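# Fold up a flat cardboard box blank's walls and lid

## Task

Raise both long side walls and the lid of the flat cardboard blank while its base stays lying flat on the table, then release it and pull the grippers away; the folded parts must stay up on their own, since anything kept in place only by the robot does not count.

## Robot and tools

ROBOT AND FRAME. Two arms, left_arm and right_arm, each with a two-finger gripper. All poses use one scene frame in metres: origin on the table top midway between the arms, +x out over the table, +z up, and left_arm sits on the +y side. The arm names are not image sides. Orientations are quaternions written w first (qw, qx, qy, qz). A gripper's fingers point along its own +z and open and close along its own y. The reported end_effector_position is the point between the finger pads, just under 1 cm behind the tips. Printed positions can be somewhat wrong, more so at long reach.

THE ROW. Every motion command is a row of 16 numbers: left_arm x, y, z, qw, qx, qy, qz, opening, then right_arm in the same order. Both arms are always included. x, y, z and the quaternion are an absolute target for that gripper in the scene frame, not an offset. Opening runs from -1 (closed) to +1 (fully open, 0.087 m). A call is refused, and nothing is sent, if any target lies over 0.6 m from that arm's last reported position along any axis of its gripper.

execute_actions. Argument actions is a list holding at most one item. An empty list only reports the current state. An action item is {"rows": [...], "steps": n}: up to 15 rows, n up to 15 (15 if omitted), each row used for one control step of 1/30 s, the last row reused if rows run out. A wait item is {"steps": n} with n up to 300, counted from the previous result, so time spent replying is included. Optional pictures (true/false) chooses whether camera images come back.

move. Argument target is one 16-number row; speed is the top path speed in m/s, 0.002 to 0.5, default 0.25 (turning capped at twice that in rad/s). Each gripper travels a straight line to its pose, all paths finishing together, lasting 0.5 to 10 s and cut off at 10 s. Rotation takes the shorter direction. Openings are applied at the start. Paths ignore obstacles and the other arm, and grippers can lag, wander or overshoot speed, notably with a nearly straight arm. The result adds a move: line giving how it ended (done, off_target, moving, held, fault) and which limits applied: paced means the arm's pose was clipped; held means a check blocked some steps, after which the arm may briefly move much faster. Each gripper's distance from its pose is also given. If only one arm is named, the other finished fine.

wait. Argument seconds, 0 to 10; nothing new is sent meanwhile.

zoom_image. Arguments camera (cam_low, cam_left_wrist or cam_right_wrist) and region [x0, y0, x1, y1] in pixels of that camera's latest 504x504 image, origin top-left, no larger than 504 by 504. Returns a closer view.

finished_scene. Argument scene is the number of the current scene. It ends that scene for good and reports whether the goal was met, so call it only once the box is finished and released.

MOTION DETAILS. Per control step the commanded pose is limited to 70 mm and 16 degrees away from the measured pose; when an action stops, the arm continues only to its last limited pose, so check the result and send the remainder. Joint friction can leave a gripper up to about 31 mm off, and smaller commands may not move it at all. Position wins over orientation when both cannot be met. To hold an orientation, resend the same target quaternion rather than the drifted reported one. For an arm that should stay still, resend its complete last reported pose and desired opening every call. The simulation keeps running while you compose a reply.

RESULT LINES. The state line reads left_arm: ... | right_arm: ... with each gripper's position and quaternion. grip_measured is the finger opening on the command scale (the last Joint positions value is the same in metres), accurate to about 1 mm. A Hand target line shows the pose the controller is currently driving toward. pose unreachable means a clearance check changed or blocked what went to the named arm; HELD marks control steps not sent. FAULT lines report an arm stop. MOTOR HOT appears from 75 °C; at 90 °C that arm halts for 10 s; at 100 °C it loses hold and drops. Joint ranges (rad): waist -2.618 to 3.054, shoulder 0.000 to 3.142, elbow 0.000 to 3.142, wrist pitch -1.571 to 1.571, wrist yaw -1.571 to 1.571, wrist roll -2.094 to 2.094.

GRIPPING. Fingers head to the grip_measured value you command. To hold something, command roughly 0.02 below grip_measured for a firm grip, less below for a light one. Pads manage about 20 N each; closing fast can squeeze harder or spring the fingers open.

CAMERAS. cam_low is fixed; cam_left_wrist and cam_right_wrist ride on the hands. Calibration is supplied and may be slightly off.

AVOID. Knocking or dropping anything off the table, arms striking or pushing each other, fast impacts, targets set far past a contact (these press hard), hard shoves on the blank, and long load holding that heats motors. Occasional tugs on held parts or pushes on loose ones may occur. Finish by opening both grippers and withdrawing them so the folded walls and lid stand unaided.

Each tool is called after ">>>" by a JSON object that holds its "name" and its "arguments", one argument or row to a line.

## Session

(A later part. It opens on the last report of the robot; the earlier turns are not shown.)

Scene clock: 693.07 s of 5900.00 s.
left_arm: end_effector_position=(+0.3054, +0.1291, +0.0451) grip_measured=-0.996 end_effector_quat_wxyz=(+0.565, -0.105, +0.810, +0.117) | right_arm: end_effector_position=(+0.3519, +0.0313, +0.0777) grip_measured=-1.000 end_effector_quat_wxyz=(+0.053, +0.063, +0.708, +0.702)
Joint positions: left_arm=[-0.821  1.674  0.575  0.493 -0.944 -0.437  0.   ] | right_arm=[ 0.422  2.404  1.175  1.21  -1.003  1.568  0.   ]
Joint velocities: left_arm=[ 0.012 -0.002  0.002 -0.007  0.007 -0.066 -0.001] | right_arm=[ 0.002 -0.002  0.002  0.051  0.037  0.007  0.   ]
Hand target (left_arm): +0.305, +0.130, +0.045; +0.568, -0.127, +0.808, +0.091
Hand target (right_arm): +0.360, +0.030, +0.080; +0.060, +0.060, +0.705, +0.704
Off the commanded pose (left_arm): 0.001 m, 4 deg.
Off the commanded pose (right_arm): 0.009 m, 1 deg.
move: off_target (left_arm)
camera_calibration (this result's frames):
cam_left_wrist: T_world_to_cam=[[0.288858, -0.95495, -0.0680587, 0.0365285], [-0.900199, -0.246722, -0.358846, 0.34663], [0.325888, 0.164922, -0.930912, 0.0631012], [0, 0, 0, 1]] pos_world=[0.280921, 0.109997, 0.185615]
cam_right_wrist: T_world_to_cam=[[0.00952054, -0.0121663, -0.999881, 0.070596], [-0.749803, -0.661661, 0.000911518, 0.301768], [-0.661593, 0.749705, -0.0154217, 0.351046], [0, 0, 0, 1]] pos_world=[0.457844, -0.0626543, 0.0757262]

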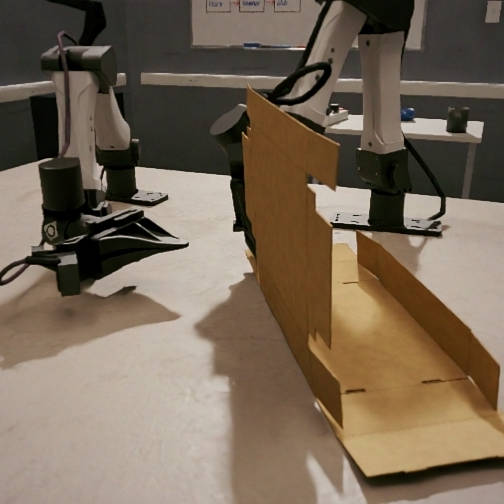

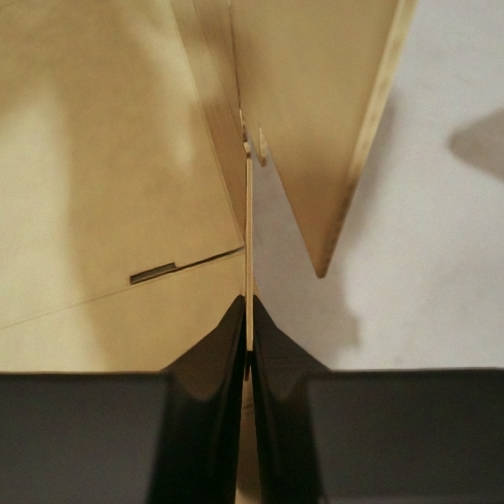

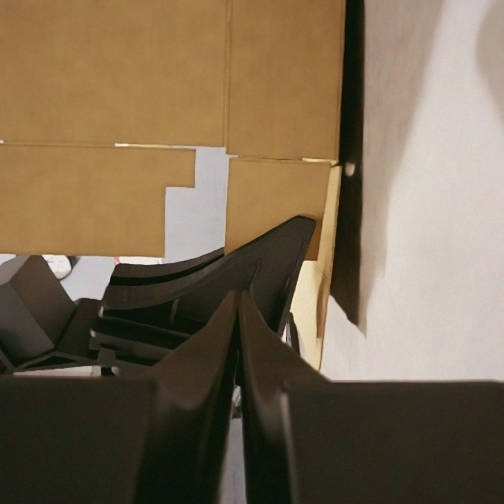

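>>> {"name": "move", "arguments": {
  "target": [0.27,0.04,0.045,0.573,0.036,0.818,-0.025,-1, 0.38,-0.12,0.12,-0.056,-0.108,-0.881,-0.459,-1],
  "speed": 0.08
}}

>>> {"name": "move", "arguments": {
  "target": [0.27,0.065,0.035,0.484,-0.378,0.726,-0.308,-1, 0.38,-0.12,0.12,-0.056,-0.108,-0.881,-0.459,-1],
  "speed": 0.15
}}

Scene clock: 704.47 s of 5900.00 s.
left_arm: end_effector_position=(+0.2723, +0.0531, +0.0397) grip_measured=-0.994 end_effector_quat_wxyz=(+0.565, +0.042, +0.824, +0.018) | right_arm: end_effector_position=(+0.3700, -0.1156, +0.1064) grip_measured=-1.000 end_effector_quat_wxyz=(+0.037, +0.119, +0.879, +0.460)
Joint positions: left_arm=[-0.99   1.651  0.51   0.611 -0.777 -0.306  0.   ] | right_arm=[ 0.141  2.044  1.497 -0.583 -0.883  0.602  0.   ]
Joint velocities: left_arm=[-0.007  0.007 -0.012 -0.022  0.037 -0.051 -0.001] | right_arm=[ 0.002  0.007 -0.012 -0.051  0.051 -0.007  0.   ]
Hand target (left_arm): +0.268, +0.040, +0.046; +0.572, +0.036, +0.819, -0.024
Hand target (right_arm): +0.377, -0.119, +0.120; +0.057, +0.111, +0.878, +0.461
Off the commanded pose (left_arm): 0.014 m, 5 deg.
Off the commanded pose (right_arm): 0.017 m, 3 deg.
After step 90, 4.07 s passed at rest.
move: off_target (left_arm, right_arm)
camera_calibration (this result's frames):
cam_left_wrist: T_world_to_cam=[[-0.0634574, -0.995192, -0.0746085, 0.071493], [-0.939312, 0.0848151, -0.332415, 0.288152], [0.337145, 0.0489864, -0.940178, 0.0849105], [0, 0, 0, 1]] pos_world=[0.246574, 0.0425501, 0.180951]
cam_right_wrist: T_world_to_cam=[[-0.150646, -0.555216, -0.817949, 0.0744994], [-0.749353, -0.475535, 0.460801, 0.190553], [-0.644807, 0.68235, -0.344416, 0.494624], [0, 0, 0, 1]] pos_world=[0.472951, -0.205529, 0.143486]

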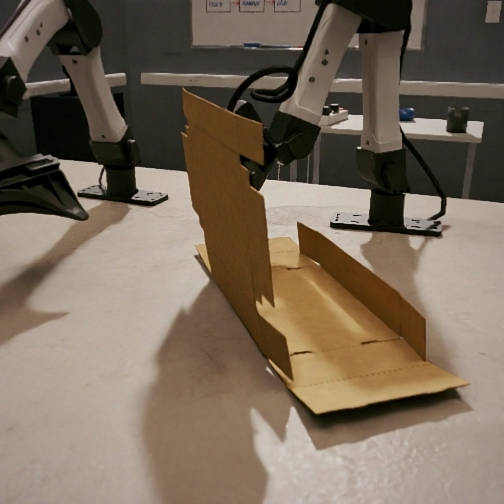

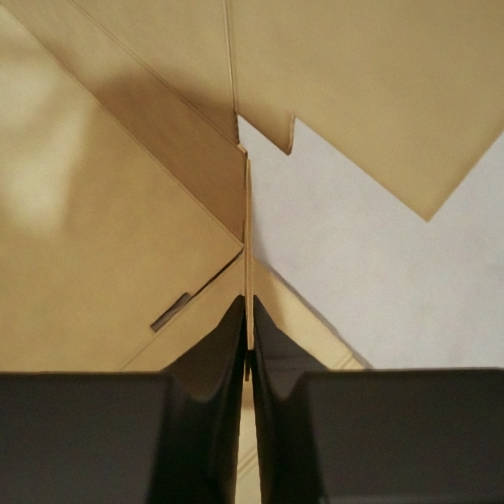

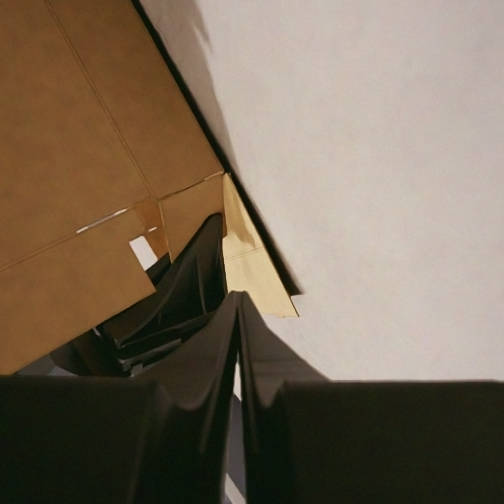

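Scene clock: 708.70 s of 5900.00 s.
left_arm: end_effector_position=(+0.2755, +0.0666, +0.0434) grip_measured=-0.993 end_effector_quat_wxyz=(+0.504, -0.372, +0.722, -0.294) | right_arm: end_effector_position=(+0.3725, -0.1159, +0.1126) grip_measured=-1.000 end_effector_quat_wxyz=(+0.042, +0.111, +0.881, +0.459)
Joint positions: left_arm=[-0.837  1.644  0.283  0.956 -0.626 -1.25   0.   ] | right_arm=[ 0.141  2.044  1.526 -0.61  -0.88   0.586  0.   ]
Joint velocities: left_arm=[ 0.007 -0.007 -0.007 -0.051 -0.022 -0.066 -0.001] | right_arm=[ 0.002 -0.007 -0.007 -0.051 -0.022 -0.007  0.   ]
Hand target (left_arm): +0.270, +0.065, +0.035; +0.485, -0.378, +0.726, -0.307
Hand target (right_arm): +0.380, -0.120, +0.120; +0.056, +0.108, +0.880, +0.459
Off the commanded pose (left_arm): 0.010 m, 3 deg.
Off the commanded pose (right_arm): 0.011 m, 2 deg.
move: off_target (left_arm, right_arm)
camera_calibration (this result's frames):
cam_left_wrist: T_world_to_cam=[[0.227735, -0.55114, 0.802734, -0.0623644], [-0.860123, -0.500293, -0.099475, 0.298248], [0.456427, -0.667796, -0.587982, 0.0862124], [0, 0, 0, 1]] pos_world=[0.231382, 0.172412, 0.130422]
cam_right_wrist: T_world_to_cam=[[-0.133509, -0.560505, -0.817319, 0.072675], [-0.752373, -0.479469, 0.451713, 0.19113], [-0.645066, 0.675236, -0.357695, 0.499328], [0, 0, 0, 1]] pos_world=[0.475603, -0.204788, 0.15167]

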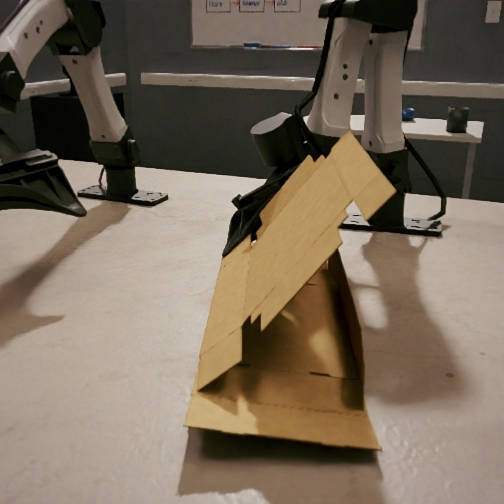

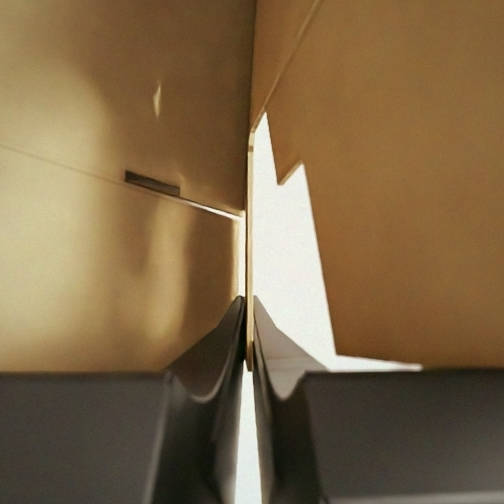

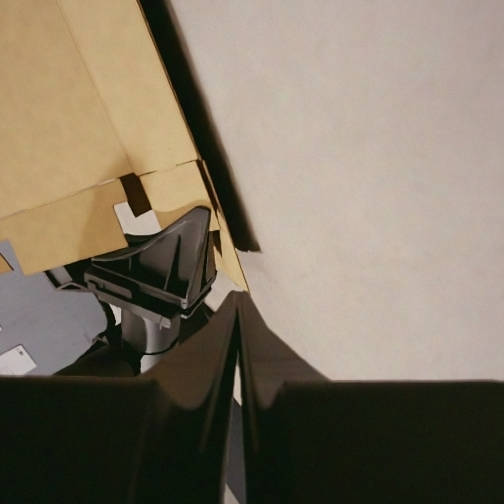

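>>> {"name": "move", "arguments": {
  "target": [0.27,0.065,0.035,0.484,-0.378,0.726,-0.308,-1, 0.40,0.085,0.10,0,0,-0.92,-0.39,-1],
  "speed": 0.15
}}

>>> {"name": "move", "arguments": {
  "target": [0.27,0.065,0.035,0.484,-0.378,0.726,-0.308,-1, 0.40,0.10,0.03,0,0,-0.92,-0.39,-1],
  "speed": 0.04
}}

Scene clock: 715.93 s of 5900.00 s.
left_arm: end_effector_position=(+0.2756, +0.0662, +0.0439) grip_measured=-0.993 end_effector_quat_wxyz=(+0.503, -0.374, +0.720, -0.296) | right_arm: end_effector_position=(+0.4028, +0.0832, +0.1007) grip_measured=-1.000 end_effector_quat_wxyz=(+0.008, +0.006, +0.917, +0.399)
Joint positions: left_arm=[-0.837  1.644  0.283  0.959 -0.625 -1.255  0.   ] | right_arm=[ 0.54   2.769  2.832 -1.123 -0.675  0.717  0.   ]
Joint velocities: left_arm=[-0.002  0.012 -0.012  0.007  0.007 -0.007 -0.   ] | right_arm=[0.002 0.007 0.012 0.007 0.022 0.007 0.   ]
Hand target (left_arm): +0.270, +0.065, +0.035; +0.484, -0.379, +0.727, -0.307
Hand target (right_arm): +0.404, +0.084, +0.102; +0.011, +0.007, +0.917, +0.399
Off the commanded pose (left_arm): 0.011 m, 3 deg.
Off the commanded pose (right_arm): 0.003 m, 2 deg.
elbow stopped short (right arm): the move would have taken joint 3 (elbow) straighter than the controller allows; a more bent joint 3 avoids this.
After step 90, 1.90 s passed at rest.
move: off_target (left_arm)
camera_calibration (this result's frames):
cam_left_wrist: T_world_to_cam=[[0.22699, -0.546078, 0.806396, -0.063323], [-0.859802, -0.50125, -0.0974153, 0.298071], [0.457402, -0.671229, -0.583297, 0.0859524], [0, 0, 0, 1]] pos_world=[0.231341, 0.172522, 0.130236]
cam_right_wrist: T_world_to_cam=[[0.0212639, -0.681497, -0.731512, 0.117708], [-0.646537, -0.567467, 0.509874, 0.273524], [-0.762586, 0.462108, -0.452679, 0.454839], [0, 0, 0, 1]] pos_world=[0.521194, 0.0252486, 0.152538]

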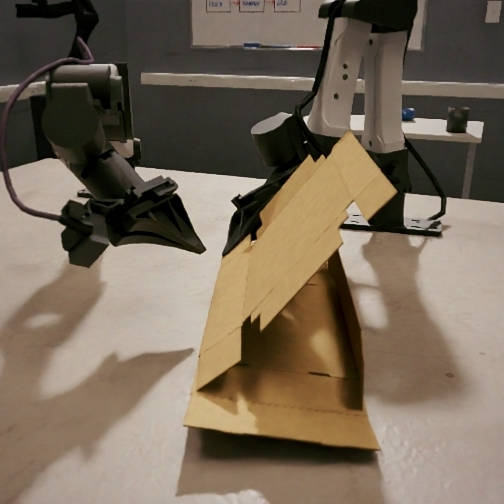

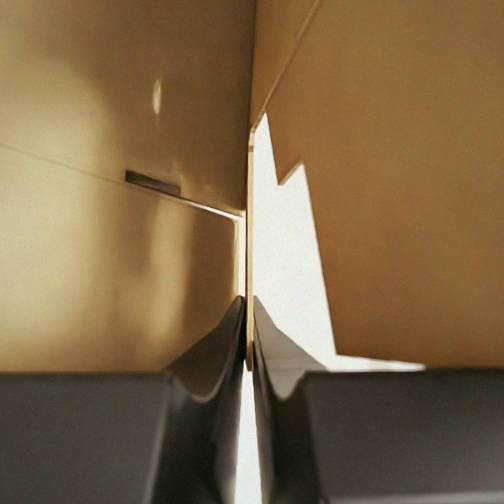

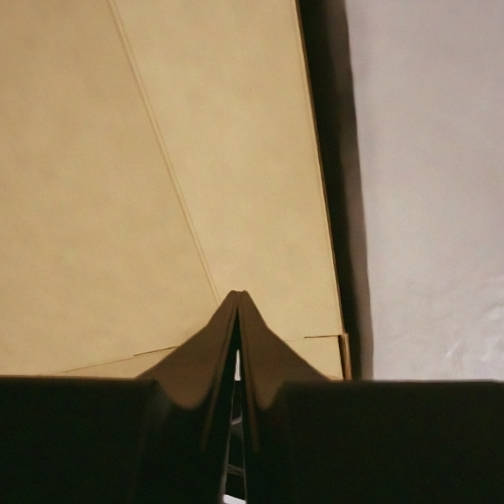

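Scene clock: 718.00 s of 5900.00 s.
left_arm: end_effector_position=(+0.2755, +0.0662, +0.0438) grip_measured=-0.993 end_effector_quat_wxyz=(+0.504, -0.373, +0.721, -0.296) | right_arm: end_effector_position=(+0.4034, +0.0937, +0.0418) grip_measured=-1.000 end_effector_quat_wxyz=(+0.000, +0.002, +0.920, +0.393)
Joint positions: left_arm=[-0.837  1.644  0.283  0.959 -0.624 -1.252  0.   ] | right_arm=[ 0.557  2.769  2.602 -0.911 -0.667  0.717  0.   ]
Joint velocities: left_arm=[-0.007 -0.007  0.002 -0.022  0.022 -0.081  0.   ] | right_arm=[-0.017  0.007  0.002 -0.007  0.022  0.022  0.   ]
Hand target (left_arm): +0.270, +0.065, +0.035; +0.484, -0.379, +0.727, -0.307
Hand target (right_arm): +0.401, +0.100, +0.030; -0.001, -0.000, +0.921, +0.390
Off the commanded pose (left_arm): 0.010 m, 3 deg.
Off the commanded pose (right_arm): 0.014 m, 0 deg.
move: off_target (left_arm, right_arm)
camera_calibration (this result's frames):
cam_left_wrist: T_world_to_cam=[[0.226386, -0.547978, 0.805276, -0.0629076], [-0.86034, -0.500121, -0.0984589, 0.298136], [0.456689, -0.670521, -0.584668, 0.0861243], [0, 0, 0, 1]] pos_world=[0.231408, 0.17238, 0.130366]
cam_right_wrist: T_world_to_cam=[[0.0214932, -0.692001, -0.721576, 0.0822457], [-0.632837, -0.568165, 0.526028, 0.303786], [-0.773986, 0.445334, -0.450136, 0.429811], [0, 0, 0, 1]] pos_world=[0.523147, 0.038105, 0.0930201]

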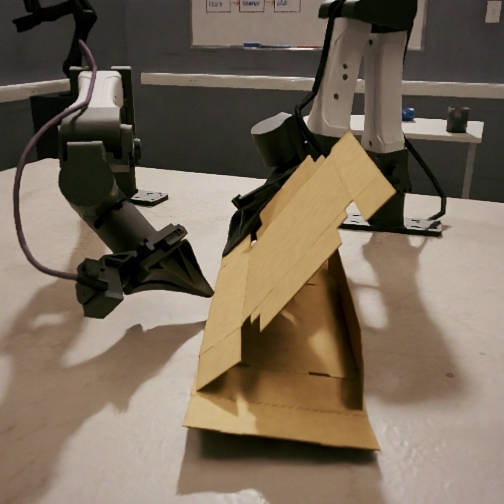

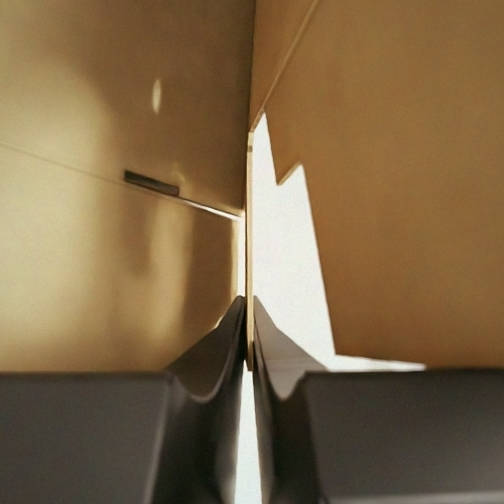

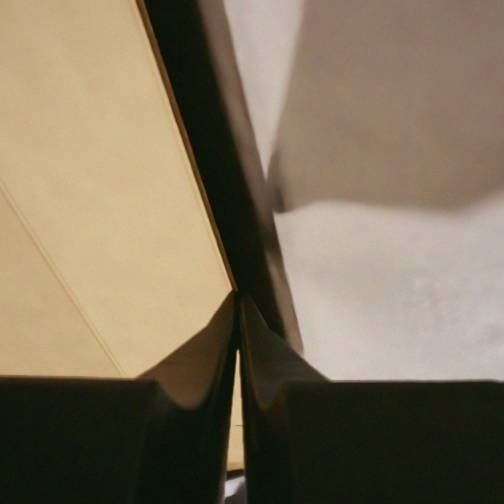

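>>> {"name": "move", "arguments": {
  "target": [0.27,0.065,0.035,0.484,-0.378,0.726,-0.308,-1, 0.385,0.11,0.10,-0.093,-0.147,-0.83,-0.529,-1],
  "speed": 0.1
}}

>>> {"name": "move", "arguments": {
  "target": [0.27,0.065,0.035,0.484,-0.378,0.726,-0.308,-1, 0.385,0.135,0.03,-0.093,-0.147,-0.83,-0.529,-1],
  "speed": 0.04
}}

Scene clock: 725.73 s of 5900.00 s.
left_arm: end_effector_position=(+0.2766, +0.0658, +0.0465) grip_measured=-0.993 end_effector_quat_wxyz=(+0.506, -0.375, +0.717, -0.300) | right_arm: end_effector_position=(+0.3883, +0.1059, +0.0876) grip_measured=-1.000 end_effector_quat_wxyz=(+0.086, +0.149, +0.836, +0.521)
Joint positions: left_arm=[-0.837  1.644  0.283  0.971 -0.627 -1.255  0.   ] | right_arm=[ 0.59   2.276  1.583  0.135 -0.581  1.253  0.   ]
Joint velocities: left_arm=[-0.002  0.002 -0.007 -0.007  0.037 -0.081 -0.   ] | right_arm=[-0.012 -0.007 -0.002  0.007  0.007  0.051  0.   ]
Hand target (left_arm): +0.270, +0.065, +0.035; +0.484, -0.379, +0.726, -0.307
Hand target (right_arm): +0.384, +0.109, +0.099; +0.092, +0.145, +0.831, +0.529
Off the commanded pose (left_arm): 0.013 m, 3 deg.
Off the commanded pose (right_arm): 0.013 m, 1 deg.
After step 90, 1.80 s passed at rest.
move: off_target (left_arm, right_arm)
camera_calibration (this result's frames):
cam_left_wrist: T_world_to_cam=[[0.220455, -0.53985, 0.81238, -0.0647884], [-0.857795, -0.503772, -0.101992, 0.298851], [0.464315, -0.674371, -0.574139, 0.084571], [0, 0, 0, 1]] pos_world=[0.231368, 0.172609, 0.131669]
cam_right_wrist: T_world_to_cam=[[-0.135636, -0.422059, -0.896365, 0.171801], [-0.8287, -0.447528, 0.336118, 0.356995], [-0.543009, 0.788407, -0.289059, 0.293205], [0, 0, 0, 1]] pos_world=[0.478357, 0.00111011, 0.118758]

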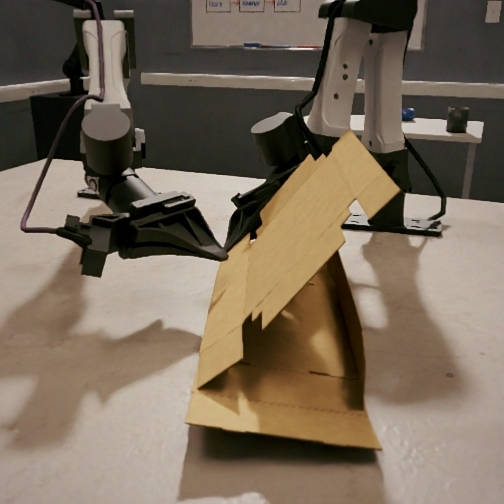

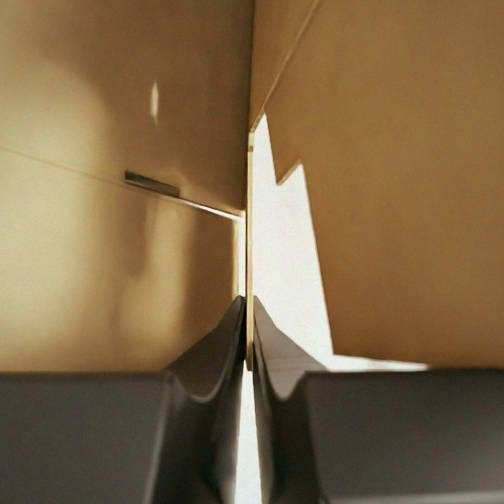

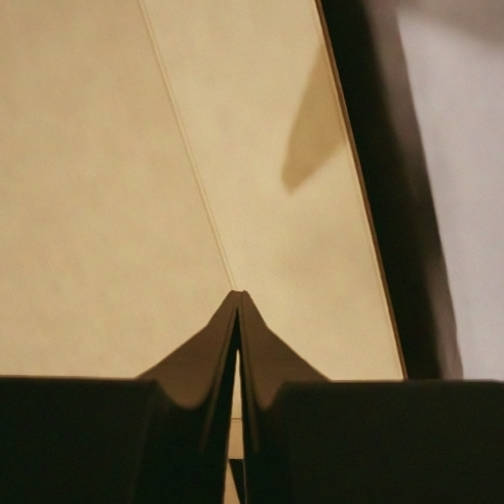

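Scene clock: 727.70 s of 5900.00 s.
left_arm: end_effector_position=(+0.2721, +0.0792, +0.0308) grip_measured=-0.995 end_effector_quat_wxyz=(+0.501, -0.379, +0.731, -0.267) | right_arm: end_effector_position=(+0.3863, +0.1298, +0.0482) grip_measured=-1.000 end_effector_quat_wxyz=(+0.089, +0.138, +0.825, +0.541)
Joint positions: left_arm=[-0.822  1.644  0.271  0.913 -0.639 -1.255  0.   ] | right_arm=[ 0.626  2.403  1.583  0.324 -0.575  1.288  0.   ]
Joint velocities: left_arm=[-0.002 -0.022  0.007 -0.022  0.037 -0.022 -0.   ] | right_arm=[-0.002  0.017 -0.007 -0.051 -0.081 -0.007  0.   ]
Hand target (left_arm): +0.270, +0.065, +0.035; +0.484, -0.379, +0.727, -0.306
Hand target (right_arm): +0.385, +0.135, +0.031; +0.093, +0.147, +0.831, +0.529
Off the commanded pose (left_arm): 0.015 m, 5 deg.
Off the commanded pose (right_arm): 0.019 m, 2 deg.
move: off_target (left_arm, right_arm)
camera_calibration (this result's frames):
cam_left_wrist: T_world_to_cam=[[0.273807, -0.572132, 0.773107, -0.0546052], [-0.849398, -0.520916, -0.0846732, 0.298622], [0.451168, -0.633491, -0.628598, 0.088726], [0, 0, 0, 1]] pos_world=[0.22857, 0.180523, 0.123274]
cam_right_wrist: T_world_to_cam=[[-0.107701, -0.384775, -0.916705, 0.131654], [-0.828406, -0.475073, 0.296732, 0.384623], [-0.549677, 0.791362, -0.267584, 0.263004], [0, 0, 0, 1]] pos_world=[0.47737, 0.0252495, 0.0769335]

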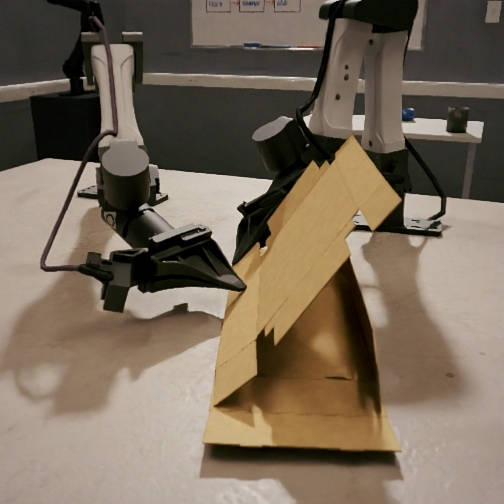

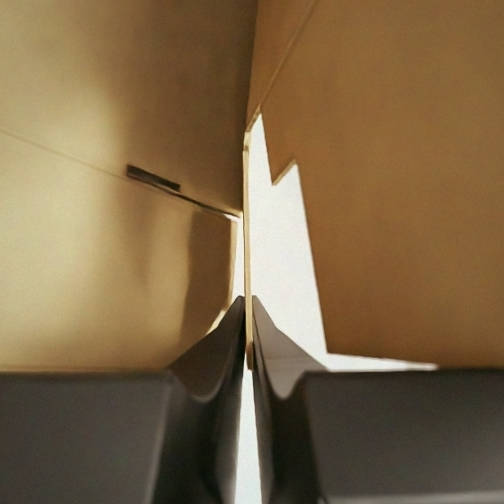

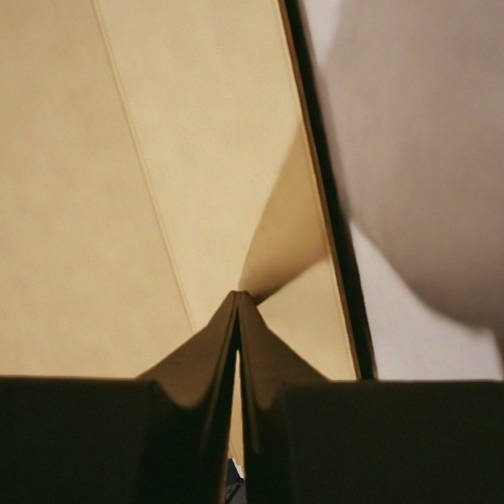

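>>> {"name": "move", "arguments": {
  "target": [0.27,0.085,0.03,0.405,-0.526,0.627,-0.406,-1, 0.385,0.145,0.015,-0.093,-0.147,-0.83,-0.529,-1],
  "speed": 0.05
}}

Scene clock: 737.80 s of 5900.00 s.
left_arm: end_effector_position=(+0.2736, +0.0878, +0.0281) grip_measured=-0.994 end_effector_quat_wxyz=(+0.428, -0.512, +0.643, -0.377) | right_arm: end_effector_position=(+0.3863, +0.1394, +0.0336) grip_measured=-1.000 end_effector_quat_wxyz=(+0.093, +0.138, +0.822, +0.544)
Joint positions: left_arm=[-0.748  1.77   0.187  1.163 -0.538 -1.62   0.   ] | right_arm=[ 0.643  2.452  1.597  0.377 -0.556  1.301  0.   ]
Joint velocities: left_arm=[-0.002  0.017 -0.012 -0.022 -0.051  0.066 -0.   ] | right_arm=[ 0.002  0.002 -0.007 -0.037 -0.037 -0.007  0.   ]
Hand target (left_arm): +0.270, +0.085, +0.030; +0.405, -0.527, +0.629, -0.403
Hand target (right_arm): +0.385, +0.144, +0.016; +0.093, +0.147, +0.830, +0.529
Off the commanded pose (left_arm): 0.005 m, 5 deg.
Off the commanded pose (right_arm): 0.019 m, 2 deg.
After step 90, 1.90 s passed at rest.
move: off_target (left_arm, right_arm)
camera_calibration (this result's frames):
cam_left_wrist: T_world_to_cam=[[0.322348, -0.193803, 0.92657, -0.0987537], [-0.785314, -0.601285, 0.14744, 0.287138], [0.528558, -0.775176, -0.346019, 0.0750731], [0, 0, 0, 1]] pos_world=[0.217646, 0.211708, 0.0751433]
cam_right_wrist: T_world_to_cam=[[-0.102227, -0.377702, -0.920267, 0.118958], [-0.833324, -0.472699, 0.286577, 0.395401], [-0.54325, 0.796176, -0.266426, 0.248352], [0, 0, 0, 1]] pos_world=[0.476576, 0.0341043, 0.0623281]

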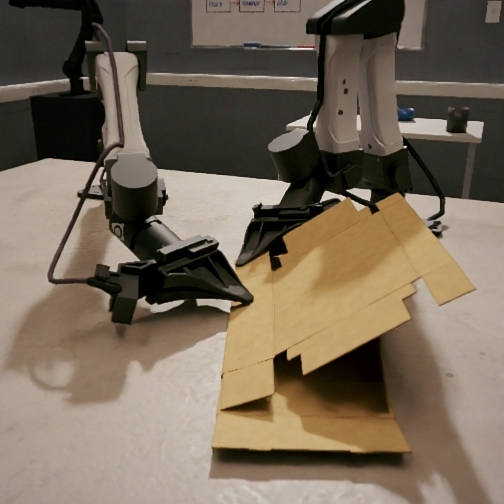

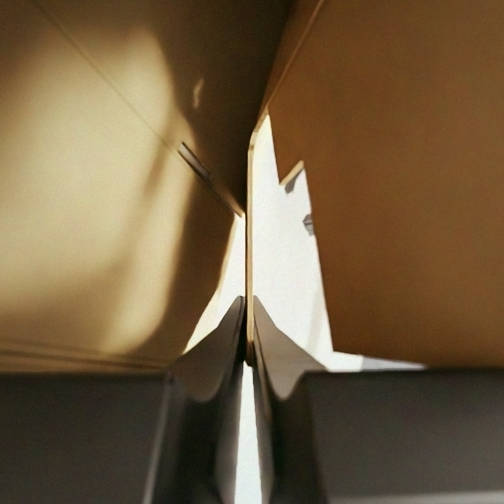

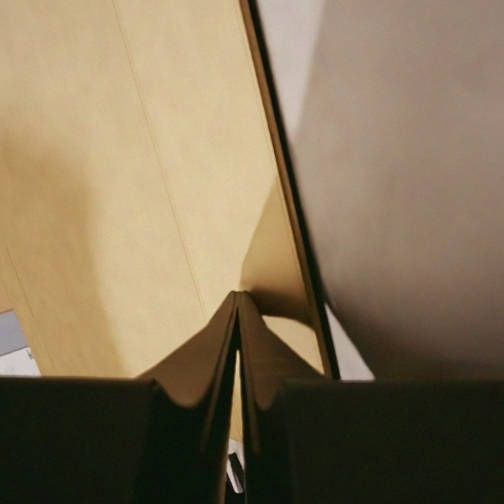

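~160°. Release left slightly, withdraw, and press flat.

>>> {"name": "move", "arguments": {
  "target": [0.27,0.085,0.03,0.405,-0.526,0.627,-0.406,-0.75, 0.385,0.14,0.012,-0.093,-0.147,-0.83,-0.529,-1],
  "speed": 0.05
}}

>>> {"name": "move", "arguments": {
  "target": [0.2,0.085,0.045,0.405,-0.526,0.627,-0.406,-0.75, 0.385,0.14,0.005,-0.093,-0.147,-0.83,-0.529,-1],
  "speed": 0.05
}}

Scene clock: 742.67 s of 5900.00 s.
left_arm: end_effector_position=(+0.2746, +0.0898, +0.0291) grip_measured=-0.749 end_effector_quat_wxyz=(+0.428, -0.520, +0.635, -0.378) | right_arm: end_effector_position=(+0.3893, +0.1397, +0.0380) grip_measured=-1.000 end_effector_quat_wxyz=(+0.100, +0.136, +0.818, +0.551)
Joint positions: left_arm=[-0.748  1.771  0.187  1.165 -0.55  -1.638  0.011] | right_arm=[ 0.641  2.45   1.597  0.398 -0.555  1.304  0.   ]
Joint velocities: left_arm=[-0.002  0.002 -0.012  0.022  0.066 -0.037 -0.001] | right_arm=[ 0.022 -0.017 -0.007  0.007  0.022 -0.051  0.   ]
Hand target (left_arm): +0.270, +0.085, +0.030; +0.405, -0.527, +0.629, -0.403
Hand target (right_arm): +0.384, +0.139, +0.013; +0.093, +0.147, +0.830, +0.529
Off the commanded pose (left_arm): 0.007 m, 4 deg.
Off the commanded pose (right_arm): 0.026 m, 3 deg.
After step 90, 0.80 s passed at rest.
move: off_target (left_arm, right_arm)
camera_calibration (this result's frames):
cam_left_wrist: T_world_to_cam=[[0.323066, -0.175423, 0.929976, -0.101611], [-0.774856, -0.613216, 0.153507, 0.287057], [0.543348, -0.77019, -0.334036, 0.0716092], [0, 0, 0, 1]] pos_world=[0.216346, 0.213356, 0.0743504]
cam_right_wrist: T_world_to_cam=[[-0.0891231, -0.364976, -0.926742, 0.116797], [-0.839781, -0.472766, 0.266948, 0.400096], [-0.535561, 0.802051, -0.264365, 0.247016], [0, 0, 0, 1]] pos_world=[0.478694, 0.0336601, 0.0667381]

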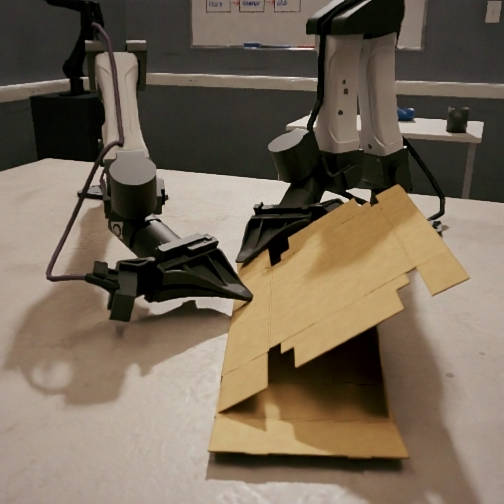

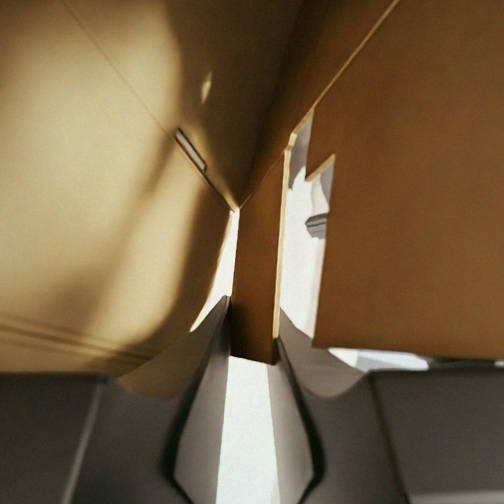

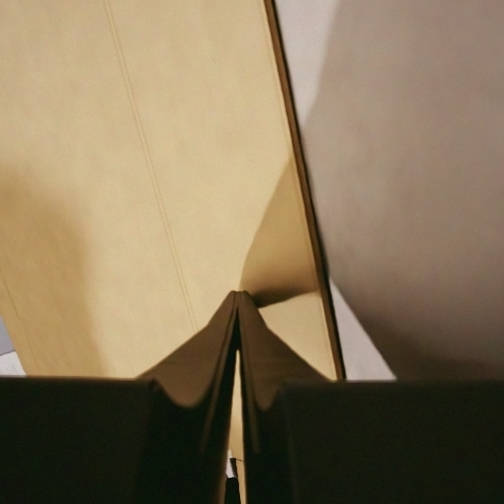

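Scene clock: 744.77 s of 5900.00 s.
left_arm: end_effector_position=(+0.2016, +0.0903, +0.0340) grip_measured=-0.749 end_effector_quat_wxyz=(+0.414, -0.523, +0.644, -0.374) | right_arm: end_effector_position=(+0.3870, +0.1396, +0.0294) grip_measured=-1.000 end_effector_quat_wxyz=(+0.092, +0.135, +0.819, +0.549)
Joint positions: left_arm=[-1.023  1.396  0.022  0.821 -0.771 -1.822  0.011] | right_arm=[ 0.641  2.468  1.597  0.404 -0.565  1.305  0.   ]
Joint velocities: left_arm=[-0.012 -0.032 -0.002 -0.051  0.095 -0.066 -0.   ] | right_arm=[ 0.012 -0.017 -0.012 -0.022  0.007  0.007  0.   ]
Hand target (left_arm): +0.199, +0.085, +0.044; +0.403, -0.530, +0.629, -0.402
Hand target (right_arm): +0.384, +0.139, +0.006; +0.093, +0.147, +0.830, +0.529
Off the commanded pose (left_arm): 0.012 m, 4 deg.
Off the commanded pose (right_arm): 0.024 m, 3 deg.
joint sent to its limit (left arm) — the command would take joint 3 (elbow) past its lower limit, so that joint was sent only as far as its limit.
move: off_target (left_arm, right_arm)
camera_calibration (this result's frames):
cam_left_wrist: T_world_to_cam=[[0.350539, -0.174705, 0.920109, -0.0877509], [-0.776972, -0.602788, 0.181553, 0.228495], [0.522913, -0.77854, -0.347042, 0.118644], [0, 0, 0, 1]] pos_world=[0.146254, 0.214773, 0.080431]
cam_right_wrist: T_world_to_cam=[[-0.0971789, -0.368449, -0.924555, 0.112123], [-0.832101, -0.479583, 0.278582, 0.39801], [-0.546044, 0.796395, -0.259981, 0.248256], [0, 0, 0, 1]] pos_world=[0.47764, 0.0344809, 0.0573274]

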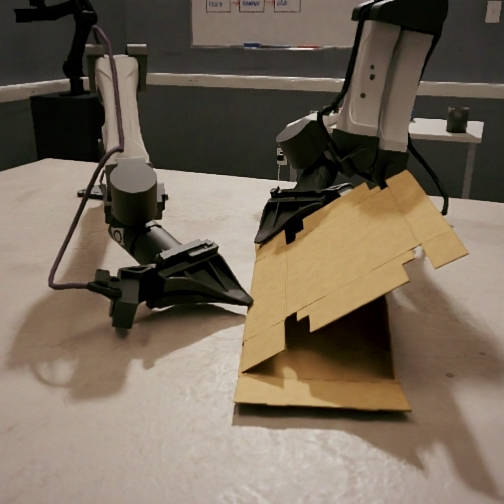

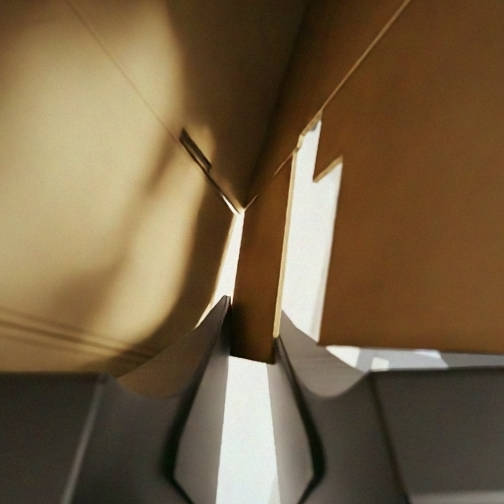

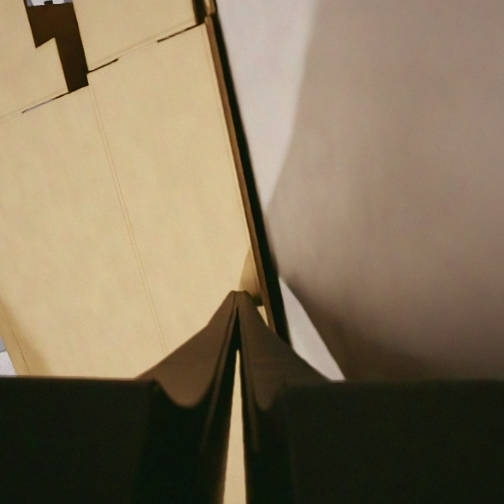

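>>> {"name": "move", "arguments": {
  "target": [0.205,0.09,0.03,0.405,-0.526,0.627,-0.406,-1, 0.34,0.15,0.07,-0.093,-0.147,-0.83,-0.529,-1],
  "speed": 0.05
}}

>>> {"name": "move", "arguments": {
  "target": [0.205,0.09,0.03,0.405,-0.526,0.627,-0.406,-1, 0.34,0.16,0.0,-0.093,-0.147,-0.83,-0.529,-1],
  "speed": 0.04
}}

Scene clock: 751.23 s of 5900.00 s.
left_arm: end_effector_position=(+0.2067, +0.0879, +0.0335) grip_measured=-0.983 end_effector_quat_wxyz=(+0.417, -0.526, +0.634, -0.383) | right_arm: end_effector_position=(+0.3461, +0.1505, +0.0647) grip_measured=-1.000 end_effector_quat_wxyz=(+0.096, +0.144, +0.830, +0.531)
Joint positions: left_arm=[-1.015  1.498  0.022  0.953 -0.773 -1.818  0.001] | right_arm=[ 0.718  2.293  1.471  0.335 -0.469  1.329  0.   ]
Joint velocities: left_arm=[-0.002 -0.007 -0.012 -0.007 -0.081 -0.037 -0.001] | right_arm=[-0.012  0.007 -0.007 -0.007  0.022  0.022  0.   ]
Hand target (left_arm): +0.205, +0.090, +0.030; +0.405, -0.536, +0.630, -0.389
Hand target (right_arm): +0.340, +0.150, +0.069; +0.093, +0.147, +0.830, +0.529
Off the commanded pose (left_arm): 0.004 m, 3 deg.
Off the commanded pose (right_arm): 0.008 m, 1 deg.
joint sent to its limit (left arm) — the command would take joint 3 (elbow) past its lower limit, so that joint was sent only as far as its limit.
After step 90, 1.90 s passed at rest.
move: off_target (left_arm)
camera_calibration (this result's frames):
cam_left_wrist: T_world_to_cam=[[0.333845, -0.154952, 0.929805, -0.0881078], [-0.775413, -0.606018, 0.177418, 0.231244], [0.535987, -0.780213, -0.322468, 0.110525], [0, 0, 0, 1]] pos_world=[0.149484, 0.212719, 0.076537]
cam_right_wrist: T_world_to_cam=[[-0.113771, -0.403097, -0.908058, 0.154657], [-0.837345, -0.453006, 0.306006, 0.355391], [-0.534706, 0.795172, -0.285993, 0.224433], [0, 0, 0, 1]] pos_world=[0.435186, 0.044873, 0.0958726]

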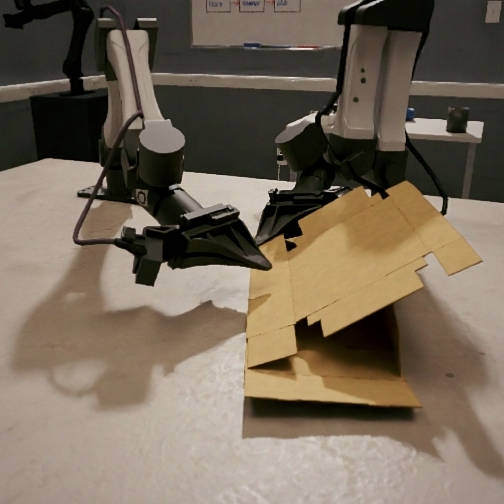

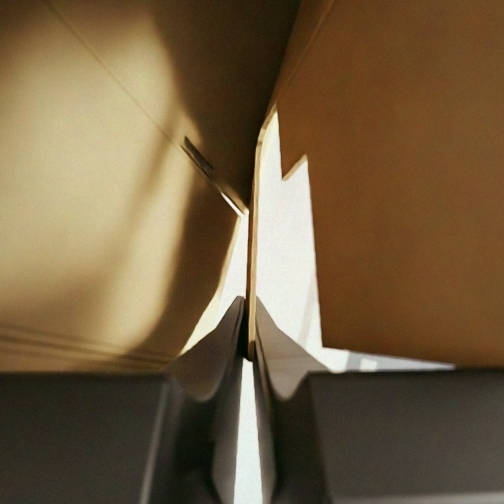

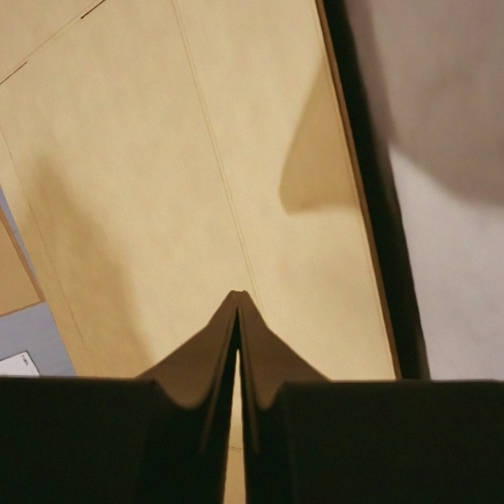

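Scene clock: 753.10 s of 5900.00 s.
left_arm: end_effector_position=(+0.2069, +0.0939, +0.0281) grip_measured=-0.992 end_effector_quat_wxyz=(+0.423, -0.527, +0.639, -0.367) | right_arm: end_effector_position=(+0.3467, +0.1623, +0.0339) grip_measured=-1.000 end_effector_quat_wxyz=(+0.099, +0.130, +0.814, +0.557)
Joint positions: left_arm=[-1.004  1.498  0.022  0.926 -0.78  -1.812  0.   ] | right_arm=[ 0.728  2.409  1.471  0.518 -0.488  1.346  0.   ]
Joint velocities: left_arm=[ 0.002 -0.002 -0.002 -0.007  0.022 -0.051  0.001] | right_arm=[-0.002  0.007 -0.007 -0.022  0.066  0.022  0.   ]
Hand target (left_arm): +0.205, +0.090, +0.030; +0.405, -0.536, +0.631, -0.388
Hand target (right_arm): +0.340, +0.159, +0.001; +0.093, +0.146, +0.831, +0.529
Off the commanded pose (left_arm): 0.005 m, 5 deg.
Off the commanded pose (right_arm): 0.035 m, 4 deg.
joint sent to its limit (left arm) — the command would take joint 3 (elbow) past its lower limit, so that joint was sent only as far as its limit.
move: off_target (left_arm, right_arm)
camera_calibration (this result's frames):
cam_left_wrist: T_world_to_cam=[[0.349569, -0.177093, 0.920021, -0.0830891], [-0.76428, -0.621885, 0.170689, 0.235432], [0.54192, -0.762822, -0.352741, 0.111379], [0, 0, 0, 1]] pos_world=[0.148623, 0.216659, 0.0755461]
cam_right_wrist: T_world_to_cam=[[-0.0770033, -0.35458, -0.93185, 0.11173], [-0.836641, -0.485388, 0.253832, 0.377504], [-0.542313, 0.799169, -0.259279, 0.207655], [0, 0, 0, 1]] pos_world=[0.437052, 0.0569017, 0.0621342]

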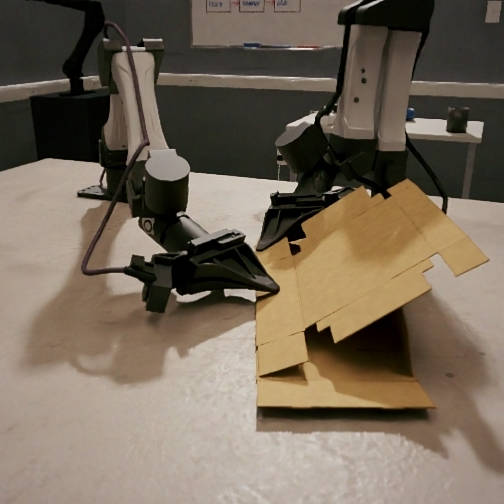

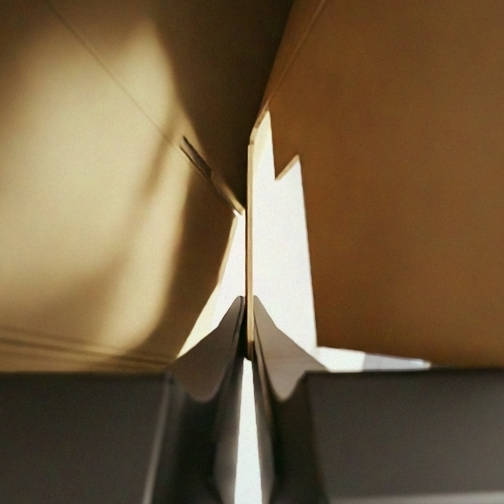

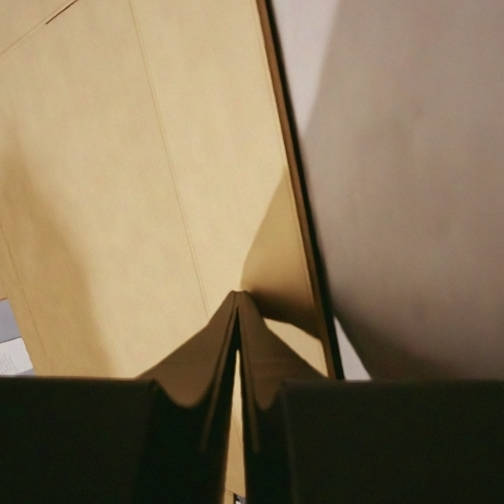

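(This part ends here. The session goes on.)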